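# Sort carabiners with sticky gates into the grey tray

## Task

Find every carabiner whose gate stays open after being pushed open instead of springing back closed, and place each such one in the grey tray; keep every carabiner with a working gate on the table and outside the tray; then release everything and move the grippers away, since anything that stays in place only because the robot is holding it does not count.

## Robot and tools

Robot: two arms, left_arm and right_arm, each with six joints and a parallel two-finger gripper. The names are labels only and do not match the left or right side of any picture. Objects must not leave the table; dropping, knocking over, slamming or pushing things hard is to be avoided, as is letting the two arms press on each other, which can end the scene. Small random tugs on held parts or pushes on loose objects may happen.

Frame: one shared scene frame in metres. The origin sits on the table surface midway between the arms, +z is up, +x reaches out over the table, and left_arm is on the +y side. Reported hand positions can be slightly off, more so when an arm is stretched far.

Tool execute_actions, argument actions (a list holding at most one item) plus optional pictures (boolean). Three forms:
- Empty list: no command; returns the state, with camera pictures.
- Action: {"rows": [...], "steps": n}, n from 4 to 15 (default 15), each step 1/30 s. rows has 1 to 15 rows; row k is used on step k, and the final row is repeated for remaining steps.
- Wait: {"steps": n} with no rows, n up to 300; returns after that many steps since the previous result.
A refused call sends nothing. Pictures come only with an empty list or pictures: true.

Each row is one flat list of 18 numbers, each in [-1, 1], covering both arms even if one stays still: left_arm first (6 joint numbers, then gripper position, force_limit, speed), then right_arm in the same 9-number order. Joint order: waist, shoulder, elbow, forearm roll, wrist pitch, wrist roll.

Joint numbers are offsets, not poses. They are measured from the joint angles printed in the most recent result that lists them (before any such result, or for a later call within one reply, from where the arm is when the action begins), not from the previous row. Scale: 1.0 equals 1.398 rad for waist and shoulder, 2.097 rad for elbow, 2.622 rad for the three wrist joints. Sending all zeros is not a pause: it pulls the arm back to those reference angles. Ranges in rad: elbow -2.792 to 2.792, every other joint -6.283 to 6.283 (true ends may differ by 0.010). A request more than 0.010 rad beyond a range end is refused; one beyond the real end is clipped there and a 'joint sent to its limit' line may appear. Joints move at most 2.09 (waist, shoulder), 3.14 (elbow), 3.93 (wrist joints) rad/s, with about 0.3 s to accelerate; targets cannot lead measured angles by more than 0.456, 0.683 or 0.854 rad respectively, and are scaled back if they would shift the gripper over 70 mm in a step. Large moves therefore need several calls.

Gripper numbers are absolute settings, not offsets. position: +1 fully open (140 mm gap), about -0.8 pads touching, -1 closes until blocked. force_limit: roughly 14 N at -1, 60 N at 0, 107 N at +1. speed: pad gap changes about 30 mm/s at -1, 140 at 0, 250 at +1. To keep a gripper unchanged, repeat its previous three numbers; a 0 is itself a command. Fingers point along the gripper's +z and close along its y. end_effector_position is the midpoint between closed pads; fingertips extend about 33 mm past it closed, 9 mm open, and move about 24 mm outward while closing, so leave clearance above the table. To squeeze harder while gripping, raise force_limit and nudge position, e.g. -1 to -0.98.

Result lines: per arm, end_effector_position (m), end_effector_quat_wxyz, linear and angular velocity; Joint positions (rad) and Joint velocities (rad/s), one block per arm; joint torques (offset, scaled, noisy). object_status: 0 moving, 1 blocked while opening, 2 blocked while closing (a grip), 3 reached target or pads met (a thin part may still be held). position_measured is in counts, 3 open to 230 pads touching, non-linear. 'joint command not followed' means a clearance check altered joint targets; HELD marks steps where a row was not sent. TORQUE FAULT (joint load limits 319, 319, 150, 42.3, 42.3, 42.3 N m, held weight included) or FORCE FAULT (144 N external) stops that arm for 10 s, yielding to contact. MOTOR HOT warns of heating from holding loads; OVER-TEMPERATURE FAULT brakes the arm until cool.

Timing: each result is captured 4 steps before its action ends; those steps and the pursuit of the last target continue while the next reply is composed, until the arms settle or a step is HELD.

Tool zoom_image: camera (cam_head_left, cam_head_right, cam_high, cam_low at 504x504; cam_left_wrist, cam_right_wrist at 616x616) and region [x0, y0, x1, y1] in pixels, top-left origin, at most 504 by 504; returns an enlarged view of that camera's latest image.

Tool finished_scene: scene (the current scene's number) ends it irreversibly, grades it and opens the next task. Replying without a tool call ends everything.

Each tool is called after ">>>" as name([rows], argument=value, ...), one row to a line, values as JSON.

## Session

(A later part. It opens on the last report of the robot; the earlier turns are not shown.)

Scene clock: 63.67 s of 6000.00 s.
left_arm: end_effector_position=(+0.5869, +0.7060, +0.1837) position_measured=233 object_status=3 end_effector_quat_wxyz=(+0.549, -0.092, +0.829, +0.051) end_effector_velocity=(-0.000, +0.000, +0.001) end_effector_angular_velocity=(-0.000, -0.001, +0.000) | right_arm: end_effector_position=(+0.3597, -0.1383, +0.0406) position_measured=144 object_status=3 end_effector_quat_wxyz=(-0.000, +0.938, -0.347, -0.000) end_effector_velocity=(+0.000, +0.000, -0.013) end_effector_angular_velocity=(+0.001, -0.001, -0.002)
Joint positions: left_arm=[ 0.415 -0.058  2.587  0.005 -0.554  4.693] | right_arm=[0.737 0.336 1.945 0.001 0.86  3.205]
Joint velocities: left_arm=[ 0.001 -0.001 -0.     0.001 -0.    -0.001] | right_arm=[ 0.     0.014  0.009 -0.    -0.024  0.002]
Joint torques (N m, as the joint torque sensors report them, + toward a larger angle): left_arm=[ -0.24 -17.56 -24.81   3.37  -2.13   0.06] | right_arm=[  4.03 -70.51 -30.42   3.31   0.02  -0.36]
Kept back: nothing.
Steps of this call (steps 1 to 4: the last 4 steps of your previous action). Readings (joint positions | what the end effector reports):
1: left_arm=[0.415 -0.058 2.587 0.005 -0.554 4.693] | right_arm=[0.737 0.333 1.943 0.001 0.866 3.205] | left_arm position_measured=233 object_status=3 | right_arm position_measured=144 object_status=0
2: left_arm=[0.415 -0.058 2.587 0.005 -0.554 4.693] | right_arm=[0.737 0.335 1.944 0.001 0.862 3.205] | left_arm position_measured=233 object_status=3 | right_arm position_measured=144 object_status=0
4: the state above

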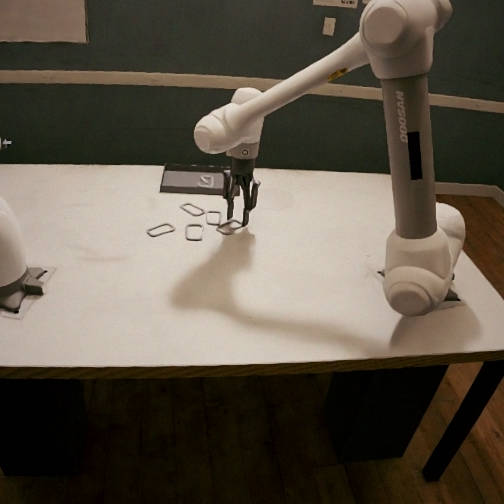

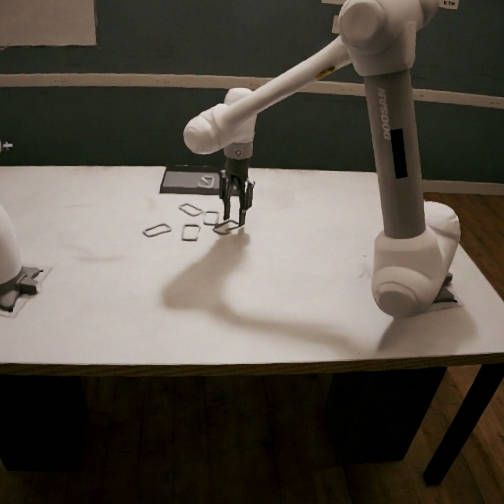

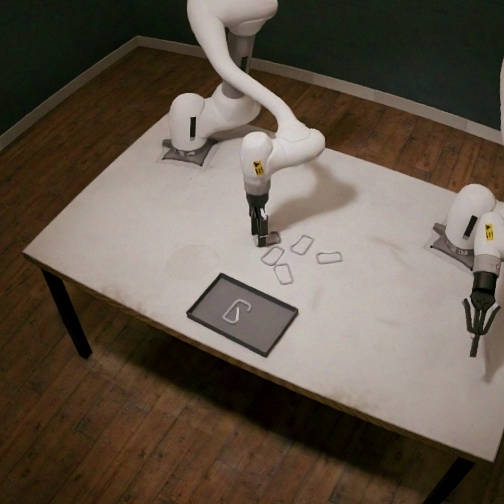

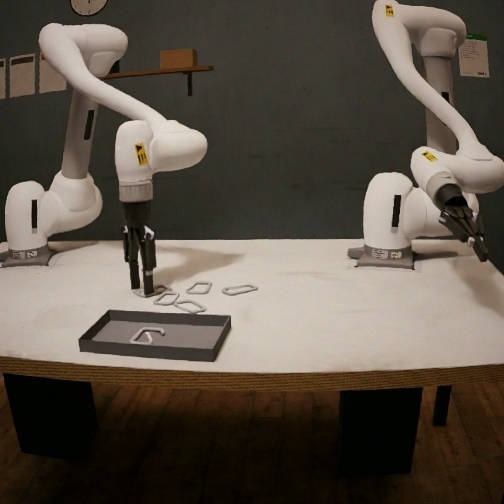

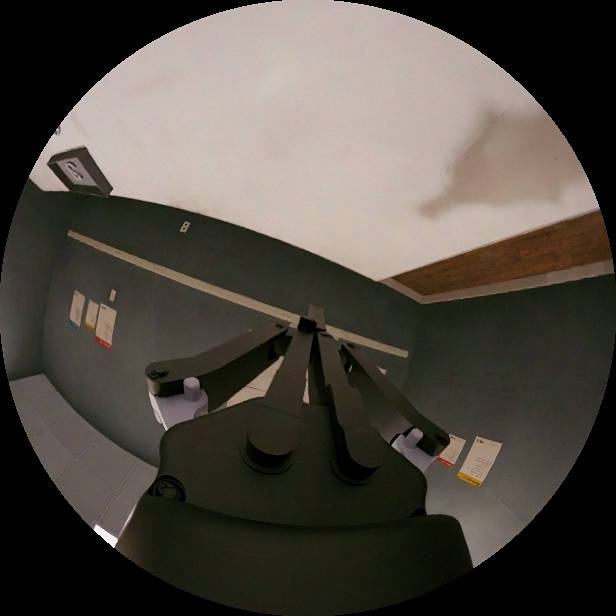

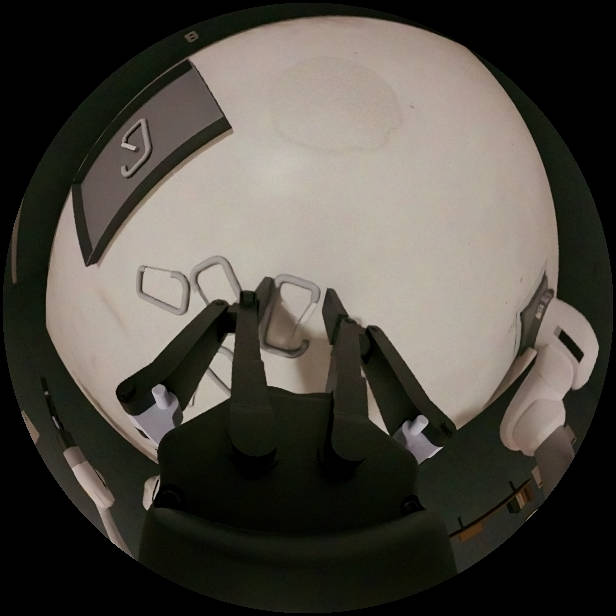

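Looks straddled. Close slowly.

>>> execute_actions([
  {"rows":[[0,0,0,0,0,0,-0.9,0,0,0,0,0,0,0,0,-1,-0.2,-0.3]],"steps":15},
], pictures=true)

>>> zoom_image(camera="cam_right_wrist", region=[200,180,420,400])

Scene clock: 64.17 s of 6000.00 s.
left_arm: end_effector_position=(+0.5869, +0.7060, +0.1837) position_measured=233 object_status=3 end_effector_quat_wxyz=(+0.549, -0.092, +0.829, +0.051) end_effector_velocity=(+0.000, -0.001, -0.000) end_effector_angular_velocity=(-0.000, +0.001, -0.002) | right_arm: end_effector_position=(+0.3598, -0.1382, +0.0410) position_measured=198 object_status=0 end_effector_quat_wxyz=(-0.001, +0.938, -0.347, -0.000) end_effector_velocity=(+0.000, +0.000, +0.001) end_effector_angular_velocity=(+0.001, -0.001, +0.001)
Joint positions: left_arm=[ 0.415 -0.058  2.587  0.005 -0.554  4.693] | right_arm=[0.737 0.336 1.945 0.001 0.86  3.205]
Joint velocities: left_arm=[-0.002  0.001 -0.    -0.    -0.     0.   ] | right_arm=[ 0.    -0.001 -0.    -0.     0.    -0.001]
Joint torques (N m, as the joint torque sensors report them, + toward a larger angle): left_arm=[  0.24 -17.73 -24.81   3.45  -2.09  -0.05] | right_arm=[  1.88  10.6    4.58   3.91 -10.8   -0.34]
Steps of this call (steps 1 to 4: the robot went on to your last target; steps 5 to 15: the first 11 steps of this action). Readings (joint positions | what the end effector reports):
5: left_arm=[0.415 -0.058 2.587 0.005 -0.554 4.693] | right_arm=[0.737 0.337 1.945 0.001 0.858 3.205] | left_arm position_measured=233 object_status=3 | right_arm position_measured=144 object_status=0
6: left_arm=[0.415 -0.058 2.587 0.005 -0.554 4.693] | right_arm=[0.737 0.337 1.945 0.001 0.858 3.205] | left_arm position_measured=233 object_status=3 | right_arm position_measured=146 object_status=0
8: left_arm=[0.415 -0.058 2.587 0.005 -0.554 4.693] | right_arm=[0.737 0.337 1.945 0.001 0.859 3.205] | left_arm position_measured=233 object_status=3 | right_arm position_measured=158 object_status=0
12: left_arm=[0.415 -0.058 2.587 0.005 -0.554 4.693] | right_arm=[0.737 0.336 1.945 0.001 0.860 3.205] | left_arm position_measured=233 object_status=3 | right_arm position_measured=181 object_status=0
15: the state above

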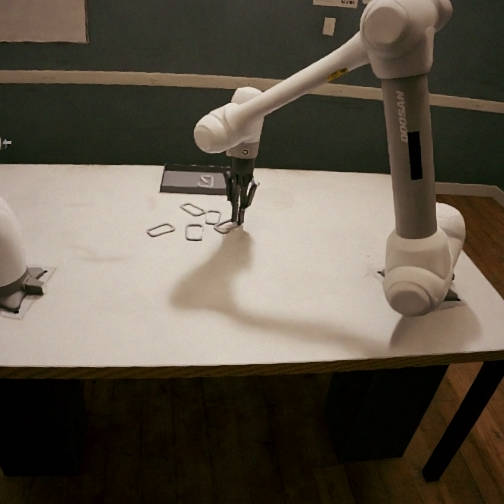

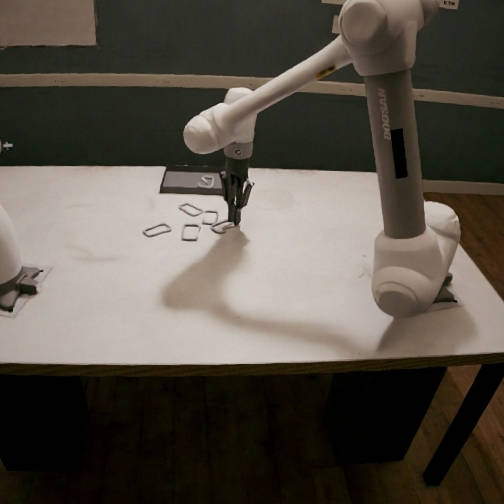

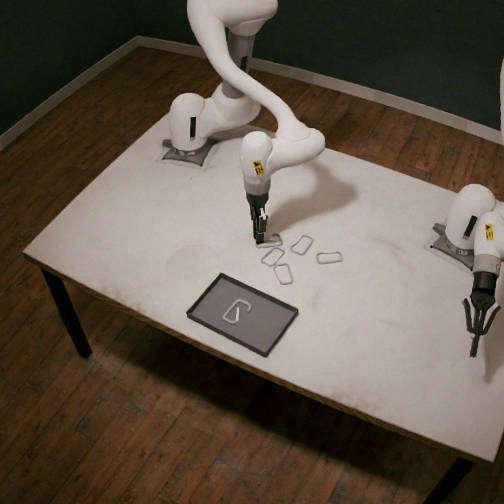

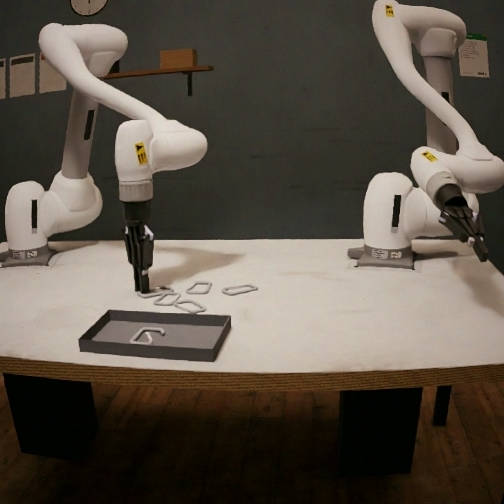

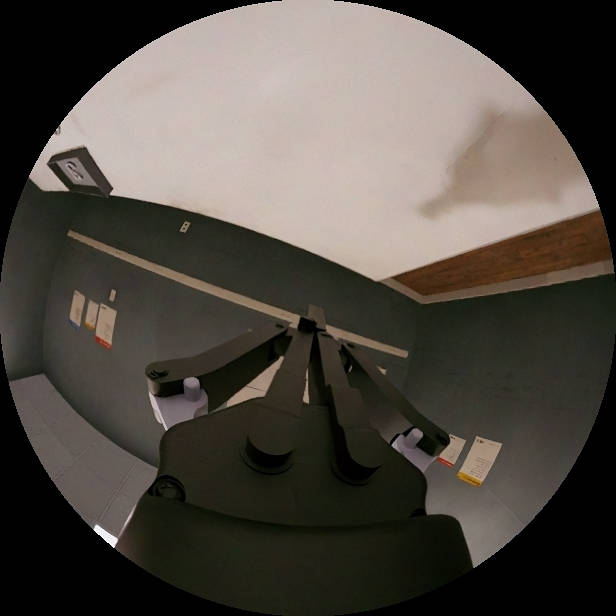

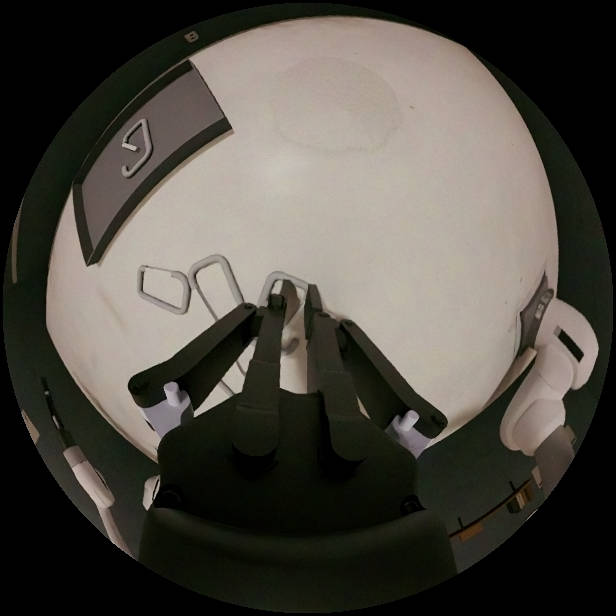

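Region (200, 180, 420, 400) of cam_right_wrist's 616x616 image, scaled by 2.291, with more detail than that image has.

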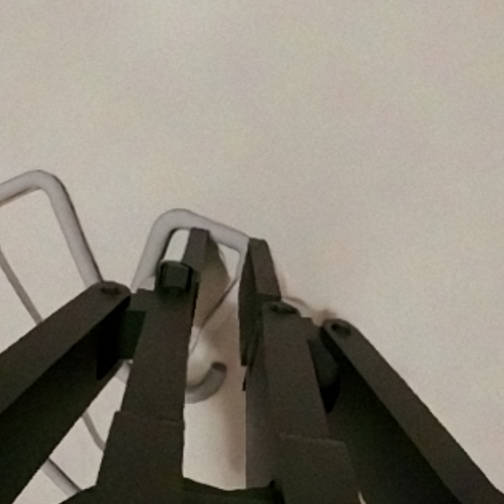

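>>> execute_actions([
  {"rows":[[0,0,0,0,0,0,-0.9,0,0,0,-0.004,-0.0017,0,0.0035,0,-1,-0.2,-0.3]],"steps":15},
], pictures=true)

>>> zoom_image(camera="cam_right_wrist", region=[200,180,420,400])

Scene clock: 74.23 s of 6000.00 s.
left_arm: end_effector_position=(+0.5869, +0.7060, +0.1837) position_measured=233 object_status=3 end_effector_quat_wxyz=(+0.549, -0.092, +0.829, +0.051) end_effector_velocity=(-0.000, +0.000, +0.001) end_effector_angular_velocity=(-0.000, -0.002, +0.001) | right_arm: end_effector_position=(+0.3601, -0.1378, +0.0419) position_measured=232 object_status=3 end_effector_quat_wxyz=(-0.001, +0.938, -0.347, +0.000) end_effector_velocity=(-0.000, -0.000, -0.000) end_effector_angular_velocity=(-0.000, +0.000, -0.001)
Joint positions: left_arm=[ 0.415 -0.058  2.587  0.005 -0.554  4.693] | right_arm=[0.737 0.335 1.943 0.001 0.861 3.205]
Joint velocities: left_arm=[ 0.    -0.002 -0.    -0.001  0.    -0.   ] | right_arm=[0.    0.    0.    0.    0.    0.001]
Joint torques (N m, as the joint torque sensors report them, + toward a larger angle): left_arm=[ -0.52 -18.13 -25.09   3.25  -2.15   0.04] | right_arm=[  3.69 -52.94 -22.83   3.57  -0.66  -0.37]
FORCE FAULT: contact force on the right arm reached its limit, and that arm stopped for 10 seconds. The contact can be on any part of that arm, not only on its tool. That arm's remaining commands of this call were not run. That arm holds still and accepts commands again. Move the arm away from the contact; if what it grips holds it there, let go first. Pushing or pulling that hard again can fault the arm again.
Kept back: nothing.
The stop of the right arm began at step 2 of this call (marked STOPPED below). From that step on that arm followed nothing that you had sent. 18 of its steps, steps kept back included, did not run and will not run. The other arm was sent all steps of this action in this call, none kept back. Nothing is kept back now, and the robot has no last target.
Steps of this call (steps 1 to 4: the last 4 steps of your previous action; steps 5 to 6: the robot went on to your last target; steps 7 to 17: the first 11 steps of this action; steps 18 to 21: the last 4 steps of this action, not kept back; steps 22 to 302: the stop continued). Readings (joint positions | what the end effector reports):
1: left_arm=[0.415 -0.058 2.587 0.005 -0.554 4.693] | right_arm=[0.737 0.336 1.945 0.001 0.860 3.205] | left_arm position_measured=233 object_status=3 | right_arm position_measured=204 object_status=0
2: left_arm=[0.415 -0.058 2.587 0.005 -0.554 4.693] | right_arm=[0.737 0.335 1.944 0.001 0.861 3.205] | left_arm position_measured=233 object_status=3 | right_arm position_measured=210 object_status=0 STOPPED (the right arm)
4: left_arm=[0.415 -0.058 2.587 0.005 -0.554 4.693] | right_arm=[0.737 0.335 1.943 0.001 0.861 3.205] | left_arm position_measured=233 object_status=3 | right_arm position_measured=221 object_status=0
8: left_arm=[0.415 -0.058 2.587 0.005 -0.554 4.693] | right_arm=[0.737 0.335 1.943 0.001 0.861 3.205] | left_arm position_measured=233 object_status=3 | right_arm position_measured=232 object_status=0
302: the state above

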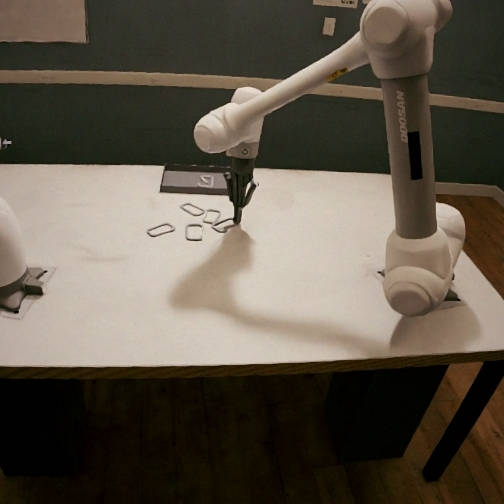

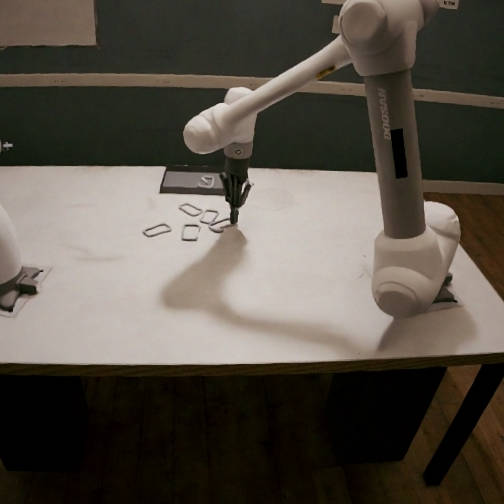

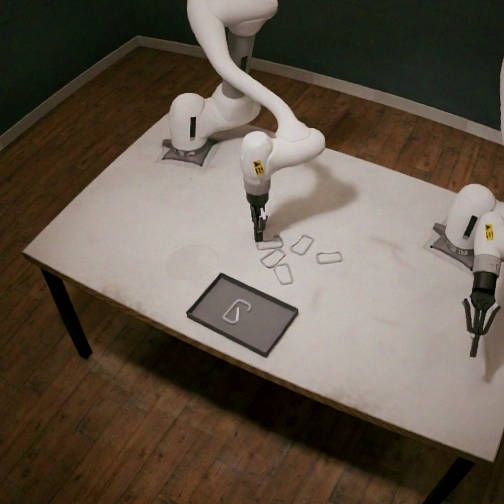

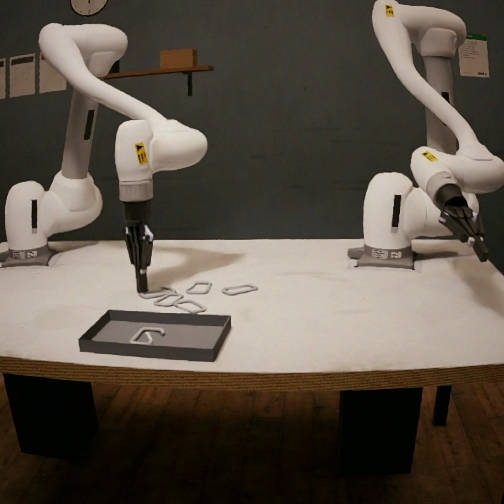

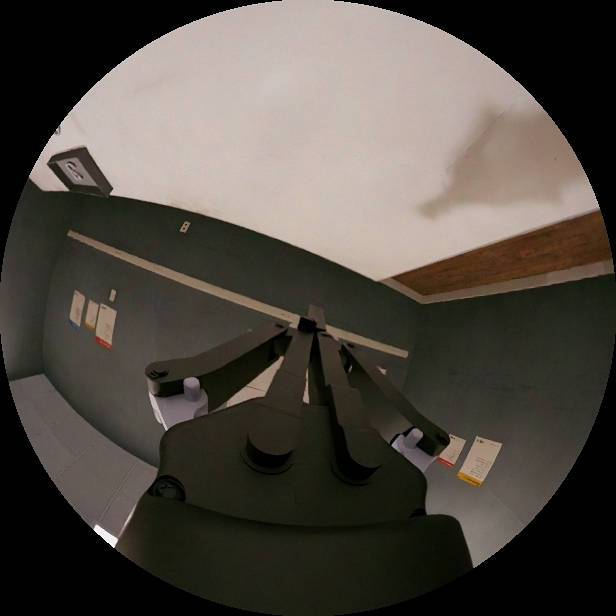

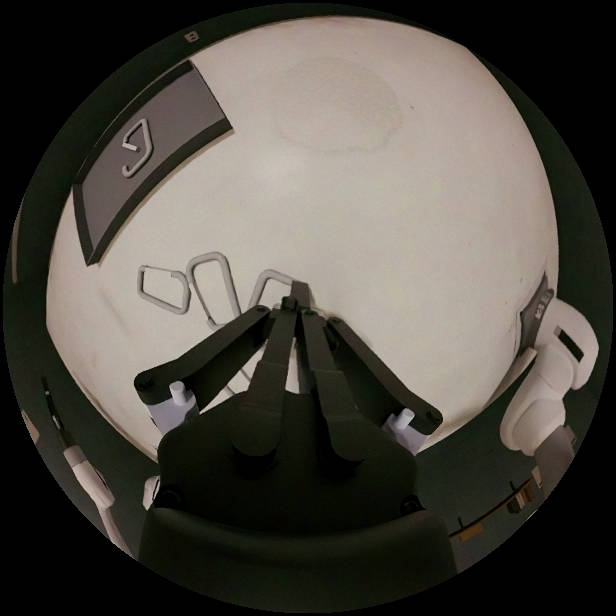

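Region (200, 180, 420, 400) of cam_right_wrist's 616x616 image, scaled by 2.291, with more detail than that image has.

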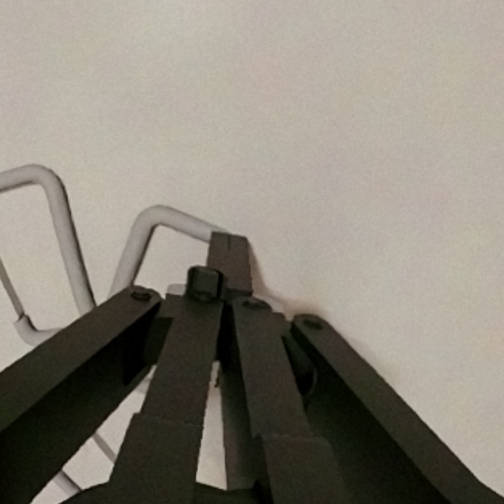

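>>> execute_actions([
  {"rows":[[0,0,0,0,0,0,-0.9,0,0,0,-0.0245,-0.0101,0,0.0211,0,-1,0,0],[0,0,0,0,0,0,-0.9,0,0,0,-0.0245,-0.0101,0,0.0211,0,-1,0,0],[0,0,0,0,0,0,-0.9,0,0,0,-0.0245,-0.0101,0,0.0211,0,-1,0,0],[0,0,0,0,0,0,-0.9,0,0,0,-0.0245,-0.0101,0,0.0211,0,-1,0,0],[0,0,0,0,0,0,-0.9,0,0,0,-0.0245,-0.0101,0,0.0211,0,-1,0,0],[0,0,0,0,0,0,-0.9,0,0,0,-0.0245,-0.0101,0,0.0211,0,-0.48,0,0.5]],"steps":15},
])

>>> execute_actions([
  {"steps":5},
], pictures=true)

>>> zoom_image(camera="cam_right_wrist", region=[200,180,420,400])

Scene clock: 75.13 s of 6000.00 s.
left_arm: end_effector_position=(+0.5869, +0.7060, +0.1837) position_measured=233 object_status=3 end_effector_quat_wxyz=(+0.549, -0.092, +0.829, +0.051) end_effector_velocity=(+0.000, -0.000, -0.001) end_effector_angular_velocity=(-0.002, +0.001, +0.000) | right_arm: end_effector_position=(+0.3597, -0.1383, +0.0722) position_measured=190 object_status=0 end_effector_quat_wxyz=(-0.001, +0.938, -0.347, +0.000) end_effector_velocity=(-0.000, -0.000, +0.004) end_effector_angular_velocity=(-0.001, +0.001, +0.000)
Joint positions: left_arm=[ 0.415 -0.058  2.587  0.005 -0.554  4.693] | right_arm=[0.737 0.302 1.922 0.001 0.916 3.205]
Joint velocities: left_arm=[-0.001  0.001 -0.    -0.001  0.    -0.001] | right_arm=[-0.    -0.004 -0.002  0.     0.008 -0.   ]
Joint torques (N m, as the joint torque sensors report them, + toward a larger angle): left_arm=[ -0.54 -17.7  -24.85   3.27  -2.11  -0.01] | right_arm=[  1.92 -62.8  -29.53   3.53  -0.06  -0.21]
Steps of this call (steps 1 to 16: nothing new was sent; steps 17 to 27: the first 11 steps of this action). Readings (joint positions | what the end effector reports):
17: left_arm=[0.415 -0.058 2.587 0.005 -0.554 4.693] | right_arm=[0.737 0.335 1.943 0.001 0.861 3.205] | left_arm position_measured=233 object_status=3 | right_arm position_measured=232 object_status=3
18: left_arm=[0.415 -0.058 2.587 0.005 -0.554 4.693] | right_arm=[0.737 0.332 1.942 0.001 0.867 3.205] | left_arm position_measured=233 object_status=3 | right_arm position_measured=233 object_status=3
20: left_arm=[0.415 -0.058 2.587 0.005 -0.554 4.693] | right_arm=[0.737 0.314 1.930 0.001 0.895 3.205] | left_arm position_measured=233 object_status=3 | right_arm position_measured=233 object_status=3
24: left_arm=[0.415 -0.058 2.587 0.005 -0.554 4.693] | right_arm=[0.737 0.303 1.923 0.001 0.914 3.205] | left_arm position_measured=233 object_status=3 | right_arm position_measured=223 object_status=0
27: the state above

Scene clock: 75.30 s of 6000.00 s.
left_arm: end_effector_position=(+0.5869, +0.7060, +0.1837) position_measured=233 object_status=3 end_effector_quat_wxyz=(+0.549, -0.092, +0.829, +0.051) end_effector_velocity=(-0.000, +0.000, +0.001) end_effector_angular_velocity=(+0.002, -0.001, -0.000) | right_arm: end_effector_position=(+0.3597, -0.1383, +0.0726) position_measured=190 object_status=0 end_effector_quat_wxyz=(-0.001, +0.938, -0.347, +0.000) end_effector_velocity=(-0.000, -0.000, +0.001) end_effector_angular_velocity=(+0.001, -0.000, -0.001)
Joint positions: left_arm=[ 0.415 -0.058  2.587  0.005 -0.554  4.693] | right_arm=[0.737 0.301 1.922 0.001 0.916 3.205]
Joint velocities: left_arm=[ 0.    -0.001  0.    -0.    -0.     0.002] | right_arm=[-0.    -0.001  0.     0.     0.     0.   ]
Joint torques (N m, as the joint torque sensors report them, + toward a larger angle): left_arm=[ -0.1  -17.72 -25.13   3.33  -2.07   0.08] | right_arm=[  2.87 -63.41 -32.22   3.35  -0.11  -0.4 ]
Kept back: nothing.
Steps of this call (steps 1 to 4: the last 4 steps of your previous action; step 5: the robot went on to your last target). Readings (joint positions | what the end effector reports):
1: left_arm=[0.415 -0.058 2.587 0.005 -0.554 4.693] | right_arm=[0.737 0.301 1.922 0.001 0.916 3.205] | left_arm position_measured=233 object_status=3 | right_arm position_measured=190 object_status=0
2: left_arm=[0.415 -0.058 2.587 0.005 -0.554 4.693] | right_arm=[0.737 0.301 1.922 0.001 0.916 3.205] | left_arm position_measured=233 object_status=3 | right_arm position_measured=190 object_status=0
4: left_arm=[0.415 -0.058 2.587 0.005 -0.554 4.693] | right_arm=[0.737 0.301 1.922 0.001 0.916 3.205] | left_arm position_measured=233 object_status=3 | right_arm position_measured=190 object_status=0
5: the state above

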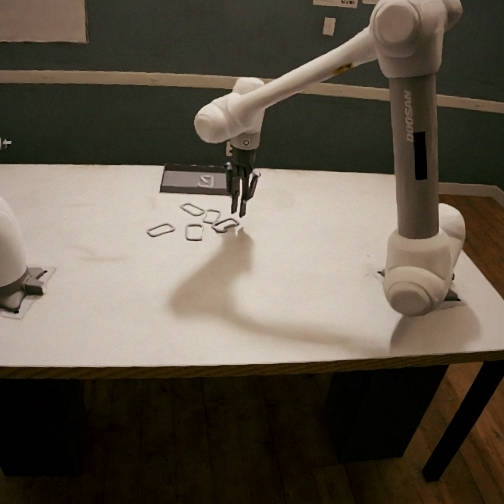

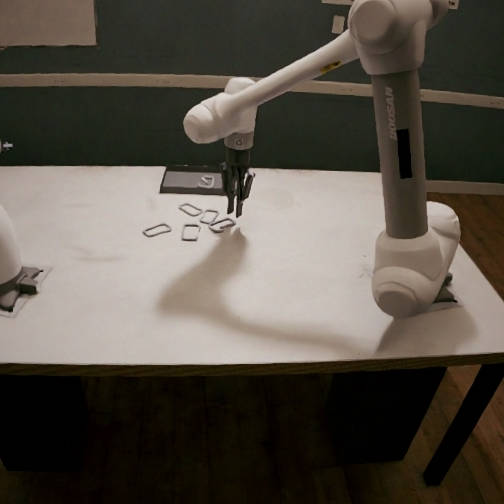

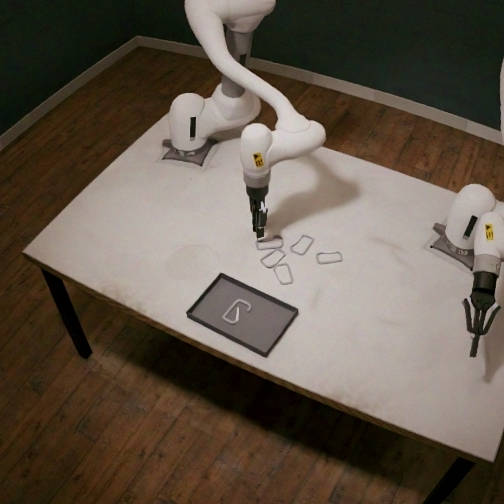

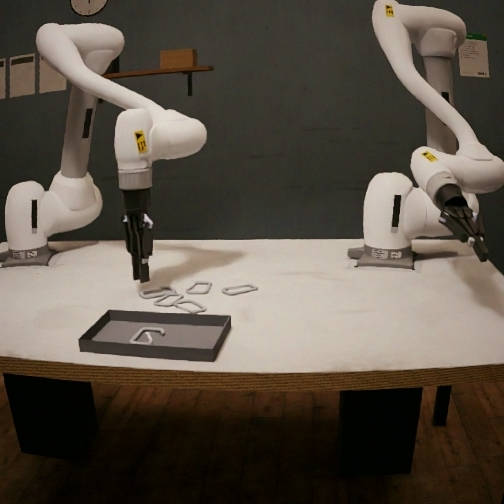

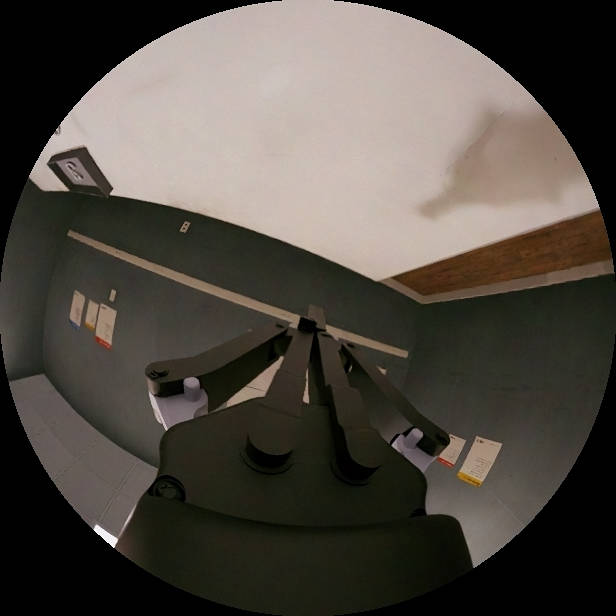

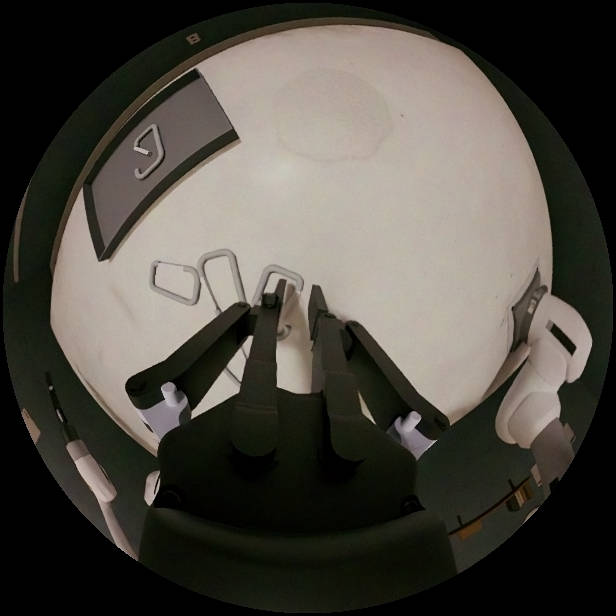

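Region (200, 180, 420, 400) of cam_right_wrist's 616x616 image, scaled by 2.291, with more detail than that image has.

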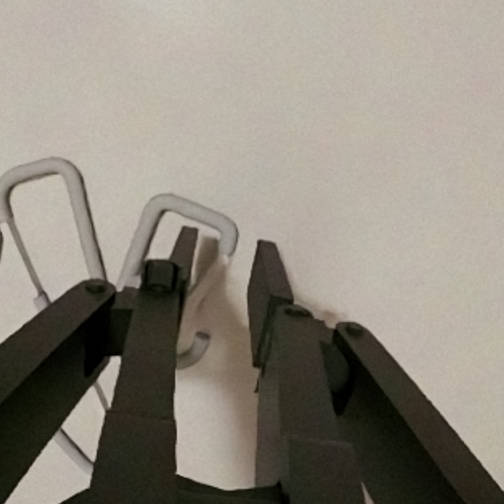

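>>> execute_actions([
  {"rows":[[0,0,0,0,0,0,-0.9,0,0,0.0155,0.0023,-0.0021,0,0.0005,0.092,-0.44,0,0.5]],"steps":15},
], pictures=true)

>>> zoom_image(camera="cam_right_wrist", region=[200,180,420,400])

Scene clock: 76.13 s of 6000.00 s.
left_arm: end_effector_position=(+0.5869, +0.7060, +0.1837) position_measured=233 object_status=3 end_effector_quat_wxyz=(+0.549, -0.092, +0.829, +0.051) end_effector_velocity=(+0.000, -0.001, +0.000) end_effector_angular_velocity=(+0.001, +0.000, -0.002) | right_arm: end_effector_position=(+0.3498, -0.1291, +0.0726) position_measured=185 object_status=3 end_effector_quat_wxyz=(-0.001, +0.895, -0.447, -0.000) end_effector_velocity=(-0.001, +0.001, -0.002) end_effector_angular_velocity=(-0.002, +0.002, -0.034)
Joint positions: left_arm=[ 0.415 -0.058  2.587  0.005 -0.554  4.693] | right_arm=[0.758 0.304 1.918 0.001 0.918 3.444]
Joint velocities: left_arm=[-0.001 -0.    -0.     0.    -0.     0.001] | right_arm=[ 0.003  0.003 -0.    -0.     0.001  0.037]
Joint torques (N m, as the joint torque sensors report them, + toward a larger angle): left_arm=[ -0.52 -17.5  -25.02   3.3   -2.19   0.02] | right_arm=[  1.77 -64.19 -32.11   3.77   0.09  -0.23]
Steps of this call (steps 1 to 14: the robot went on to your last target; steps 15 to 25: the first 11 steps of this action). Readings (joint positions | what the end effector reports):
15: left_arm=[0.415 -0.058 2.587 0.005 -0.554 4.693] | right_arm=[0.737 0.301 1.922 0.001 0.916 3.205] | left_arm position_measured=233 object_status=3 | right_arm position_measured=190 object_status=0
16: left_arm=[0.415 -0.058 2.587 0.005 -0.554 4.693] | right_arm=[0.737 0.301 1.922 0.001 0.916 3.212] | left_arm position_measured=233 object_status=3 | right_arm position_measured=188 object_status=0
18: left_arm=[0.415 -0.058 2.587 0.005 -0.554 4.693] | right_arm=[0.742 0.302 1.921 0.001 0.917 3.268] | left_arm position_measured=233 object_status=3 | right_arm position_measured=185 object_status=0
22: left_arm=[0.415 -0.058 2.587 0.005 -0.554 4.693] | right_arm=[0.756 0.304 1.918 0.001 0.917 3.422] | left_arm position_measured=233 object_status=3 | right_arm position_measured=185 object_status=3
25: the state above

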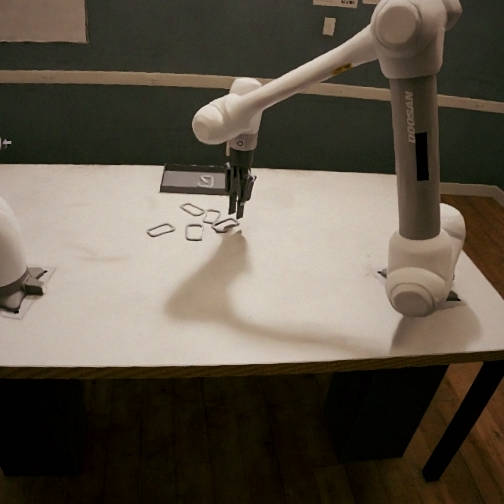

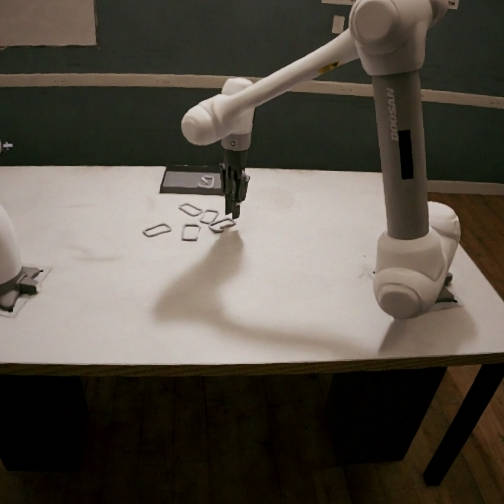

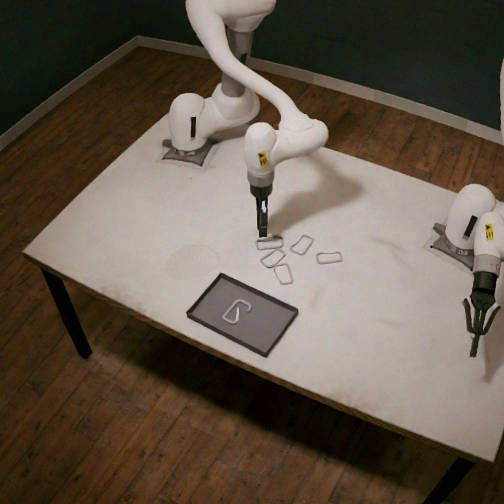

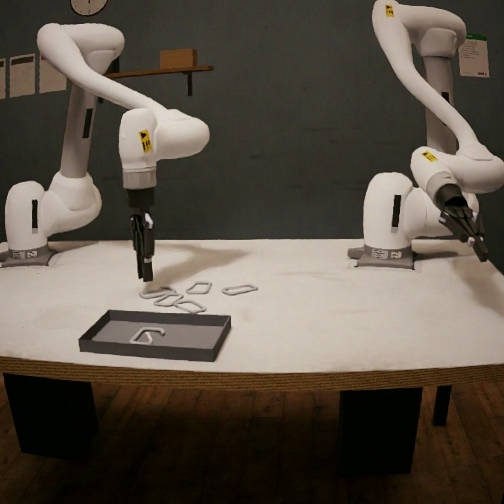

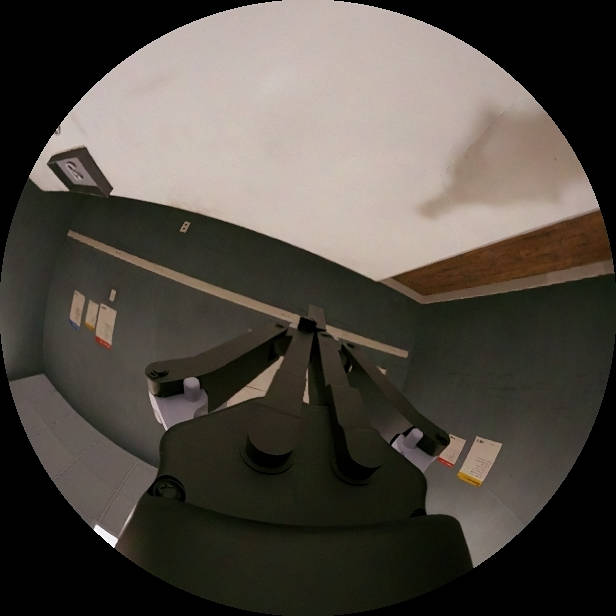

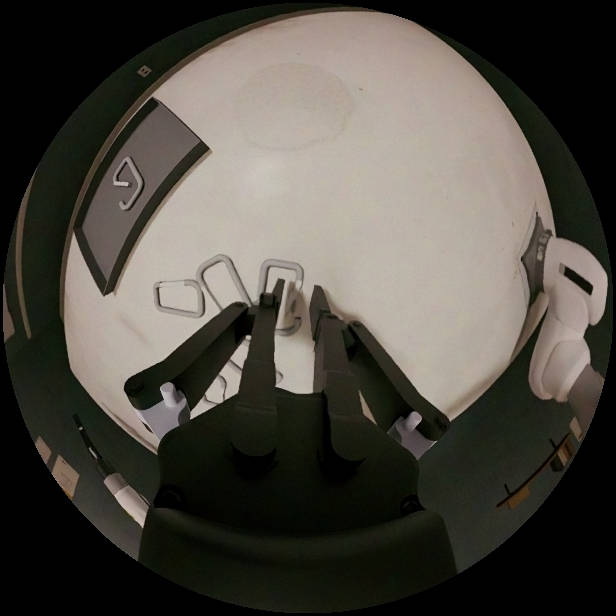

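Region (200, 180, 420, 400) of cam_right_wrist's 616x616 image, scaled by 2.291, with more detail than that image has.

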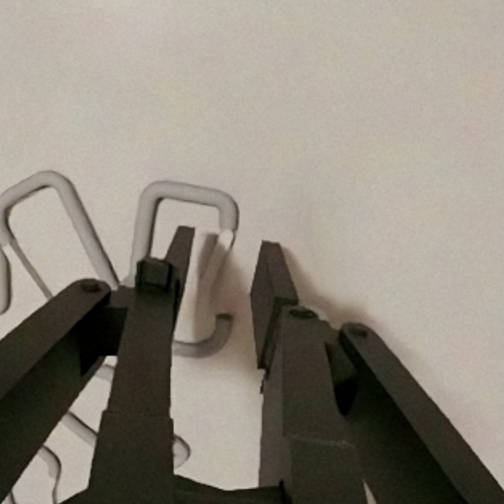

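>>> execute_actions([
  {"rows":[[0,0,0,0,0,0,-0.9,0,0,0,0.0228,0.0095,0,-0.0197,0,-0.44,0,0.5]],"steps":15},
])

>>> execute_actions([
  {"steps":4},
], pictures=true)

>>> zoom_image(camera="cam_right_wrist", region=[200,180,420,400])

Scene clock: 76.83 s of 6000.00 s.
left_arm: end_effector_position=(+0.5869, +0.7060, +0.1837) position_measured=233 object_status=3 end_effector_quat_wxyz=(+0.549, -0.092, +0.829, +0.051) end_effector_velocity=(+0.000, -0.000, +0.001) end_effector_angular_velocity=(-0.000, -0.002, -0.001) | right_arm: end_effector_position=(+0.3500, -0.1285, +0.0441) position_measured=185 object_status=3 end_effector_quat_wxyz=(-0.001, +0.895, -0.447, -0.000) end_effector_velocity=(+0.000, +0.000, -0.004) end_effector_angular_velocity=(+0.000, -0.000, +0.001)
Joint positions: left_arm=[ 0.415 -0.058  2.587  0.005 -0.554  4.693] | right_arm=[0.759 0.336 1.938 0.001 0.866 3.444]
Joint velocities: left_arm=[-0.001 -0.002  0.     0.001  0.    -0.001] | right_arm=[ 0.     0.004  0.003 -0.    -0.008 -0.   ]
Joint torques (N m, as the joint torque sensors report them, + toward a larger angle): left_arm=[ -0.49 -18.35 -24.89   3.48  -2.19   0.  ] | right_arm=[  3.35 -66.9  -29.84   3.52   0.1   -0.1 ]
Steps of this call (steps 1 to 4: the last 4 steps of your previous action; steps 5 to 10: the robot went on to your last target; steps 11 to 21: the first 11 steps of this action). Readings (joint positions | what the end effector reports):
11: left_arm=[0.415 -0.058 2.587 0.005 -0.554 4.693] | right_arm=[0.759 0.305 1.918 0.001 0.918 3.446] | left_arm position_measured=233 object_status=3 | right_arm position_measured=185 object_status=3
12: left_arm=[0.415 -0.058 2.587 0.005 -0.554 4.693] | right_arm=[0.759 0.308 1.919 0.001 0.913 3.446] | left_arm position_measured=233 object_status=3 | right_arm position_measured=185 object_status=3
14: left_arm=[0.415 -0.058 2.587 0.005 -0.554 4.693] | right_arm=[0.759 0.325 1.931 0.001 0.885 3.445] | left_arm position_measured=233 object_status=3 | right_arm position_measured=185 object_status=3
18: left_arm=[0.415 -0.058 2.587 0.005 -0.554 4.693] | right_arm=[0.759 0.335 1.937 0.001 0.868 3.444] | left_arm position_measured=233 object_status=3 | right_arm position_measured=185 object_status=3
21: the state above

Scene clock: 76.97 s of 6000.00 s.
left_arm: end_effector_position=(+0.5869, +0.7060, +0.1837) position_measured=233 object_status=3 end_effector_quat_wxyz=(+0.549, -0.092, +0.829, +0.051) end_effector_velocity=(+0.000, +0.000, +0.000) end_effector_angular_velocity=(+0.001, -0.000, -0.000) | right_arm: end_effector_position=(+0.3499, -0.1285, +0.0438) position_measured=185 object_status=3 end_effector_quat_wxyz=(-0.001, +0.895, -0.447, -0.000) end_effector_velocity=(-0.000, -0.000, -0.002) end_effector_angular_velocity=(-0.002, +0.001, +0.001)
Joint positions: left_arm=[ 0.415 -0.058  2.587  0.005 -0.554  4.693] | right_arm=[0.759 0.336 1.938 0.001 0.866 3.444]
Joint velocities: left_arm=[ 0.    -0.    -0.     0.    -0.     0.001] | right_arm=[ 0.     0.002  0.001  0.    -0.001 -0.001]
Joint torques (N m, as the joint torque sensors report them, + toward a larger angle): left_arm=[ -0.06 -16.91 -25.14   3.41  -2.18  -0.03] | right_arm=[  4.16 -66.42 -30.95   3.43  -0.11  -0.22]
Kept back: nothing.
Steps of this call (steps 1 to 4: the last 4 steps of your previous action). Readings (joint positions | what the end effector reports):
1: left_arm=[0.415 -0.058 2.587 0.005 -0.554 4.693] | right_arm=[0.759 0.336 1.938 0.001 0.866 3.444] | left_arm position_measured=233 object_status=3 | right_arm position_measured=185 object_status=3
2: left_arm=[0.415 -0.058 2.587 0.005 -0.554 4.693] | right_arm=[0.759 0.336 1.938 0.001 0.866 3.444] | left_arm position_measured=233 object_status=3 | right_arm position_measured=185 object_status=3
4: the state above

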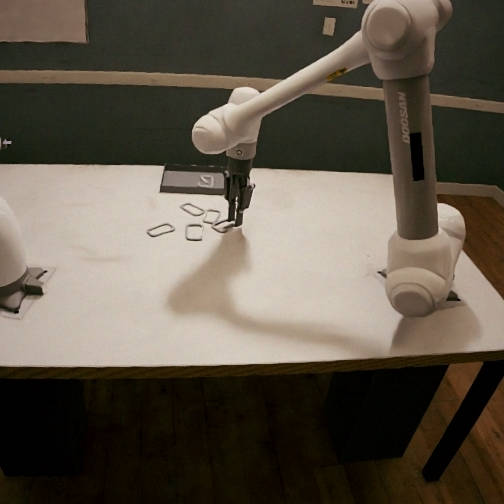

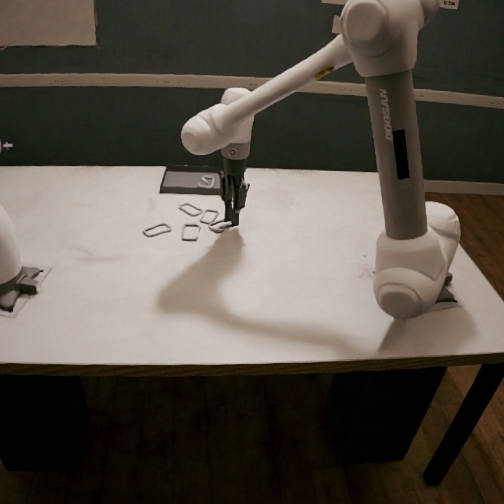

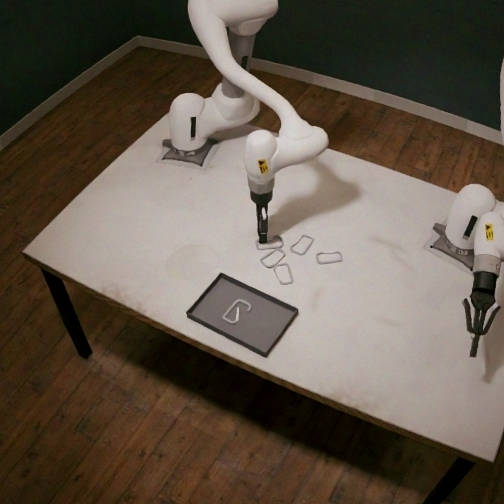

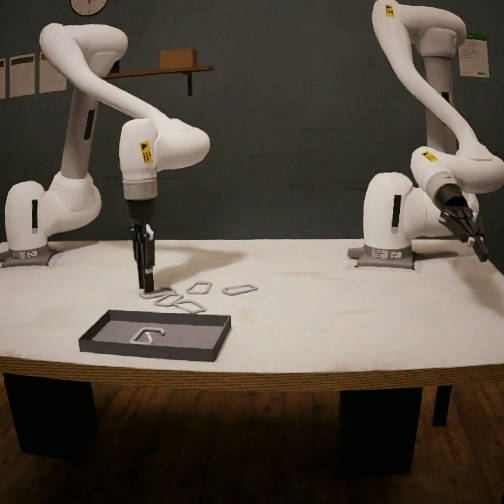

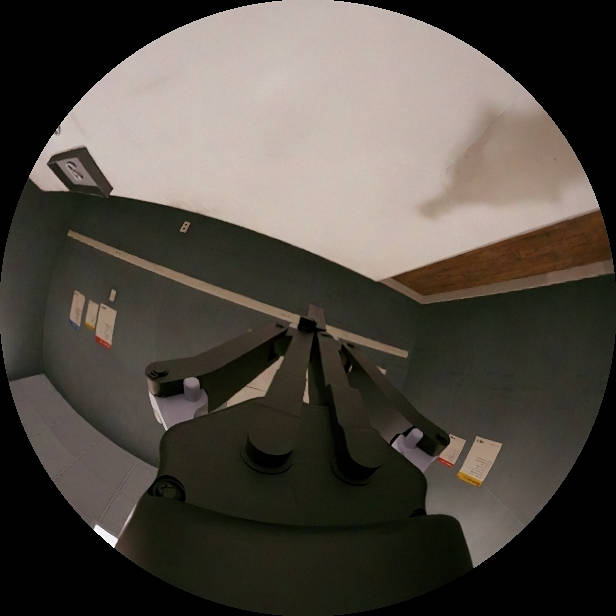

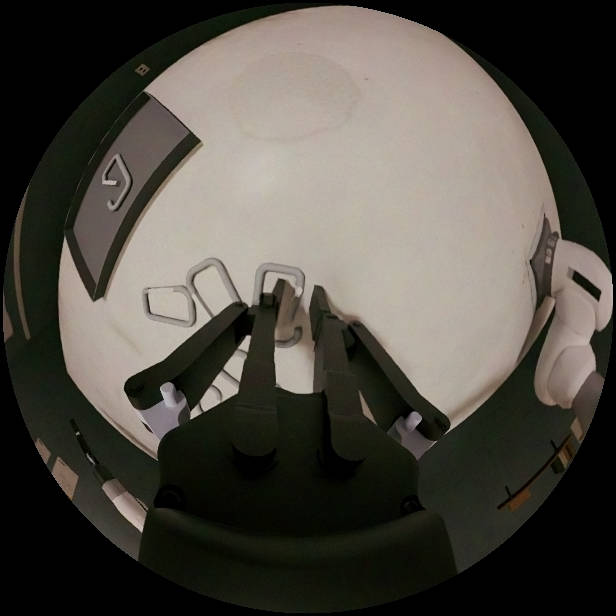

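Region (200, 180, 420, 400) of cam_right_wrist's 616x616 image, scaled by 2.291, with more detail than that image has.

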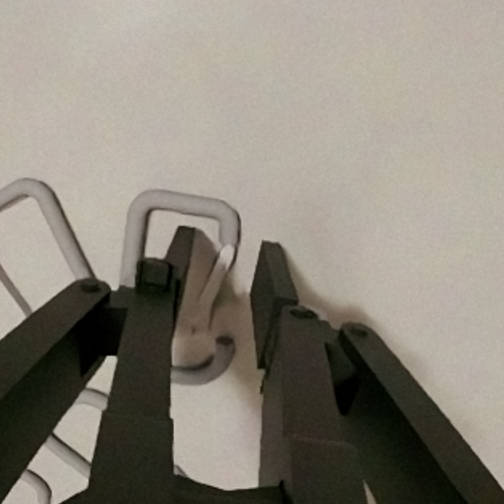

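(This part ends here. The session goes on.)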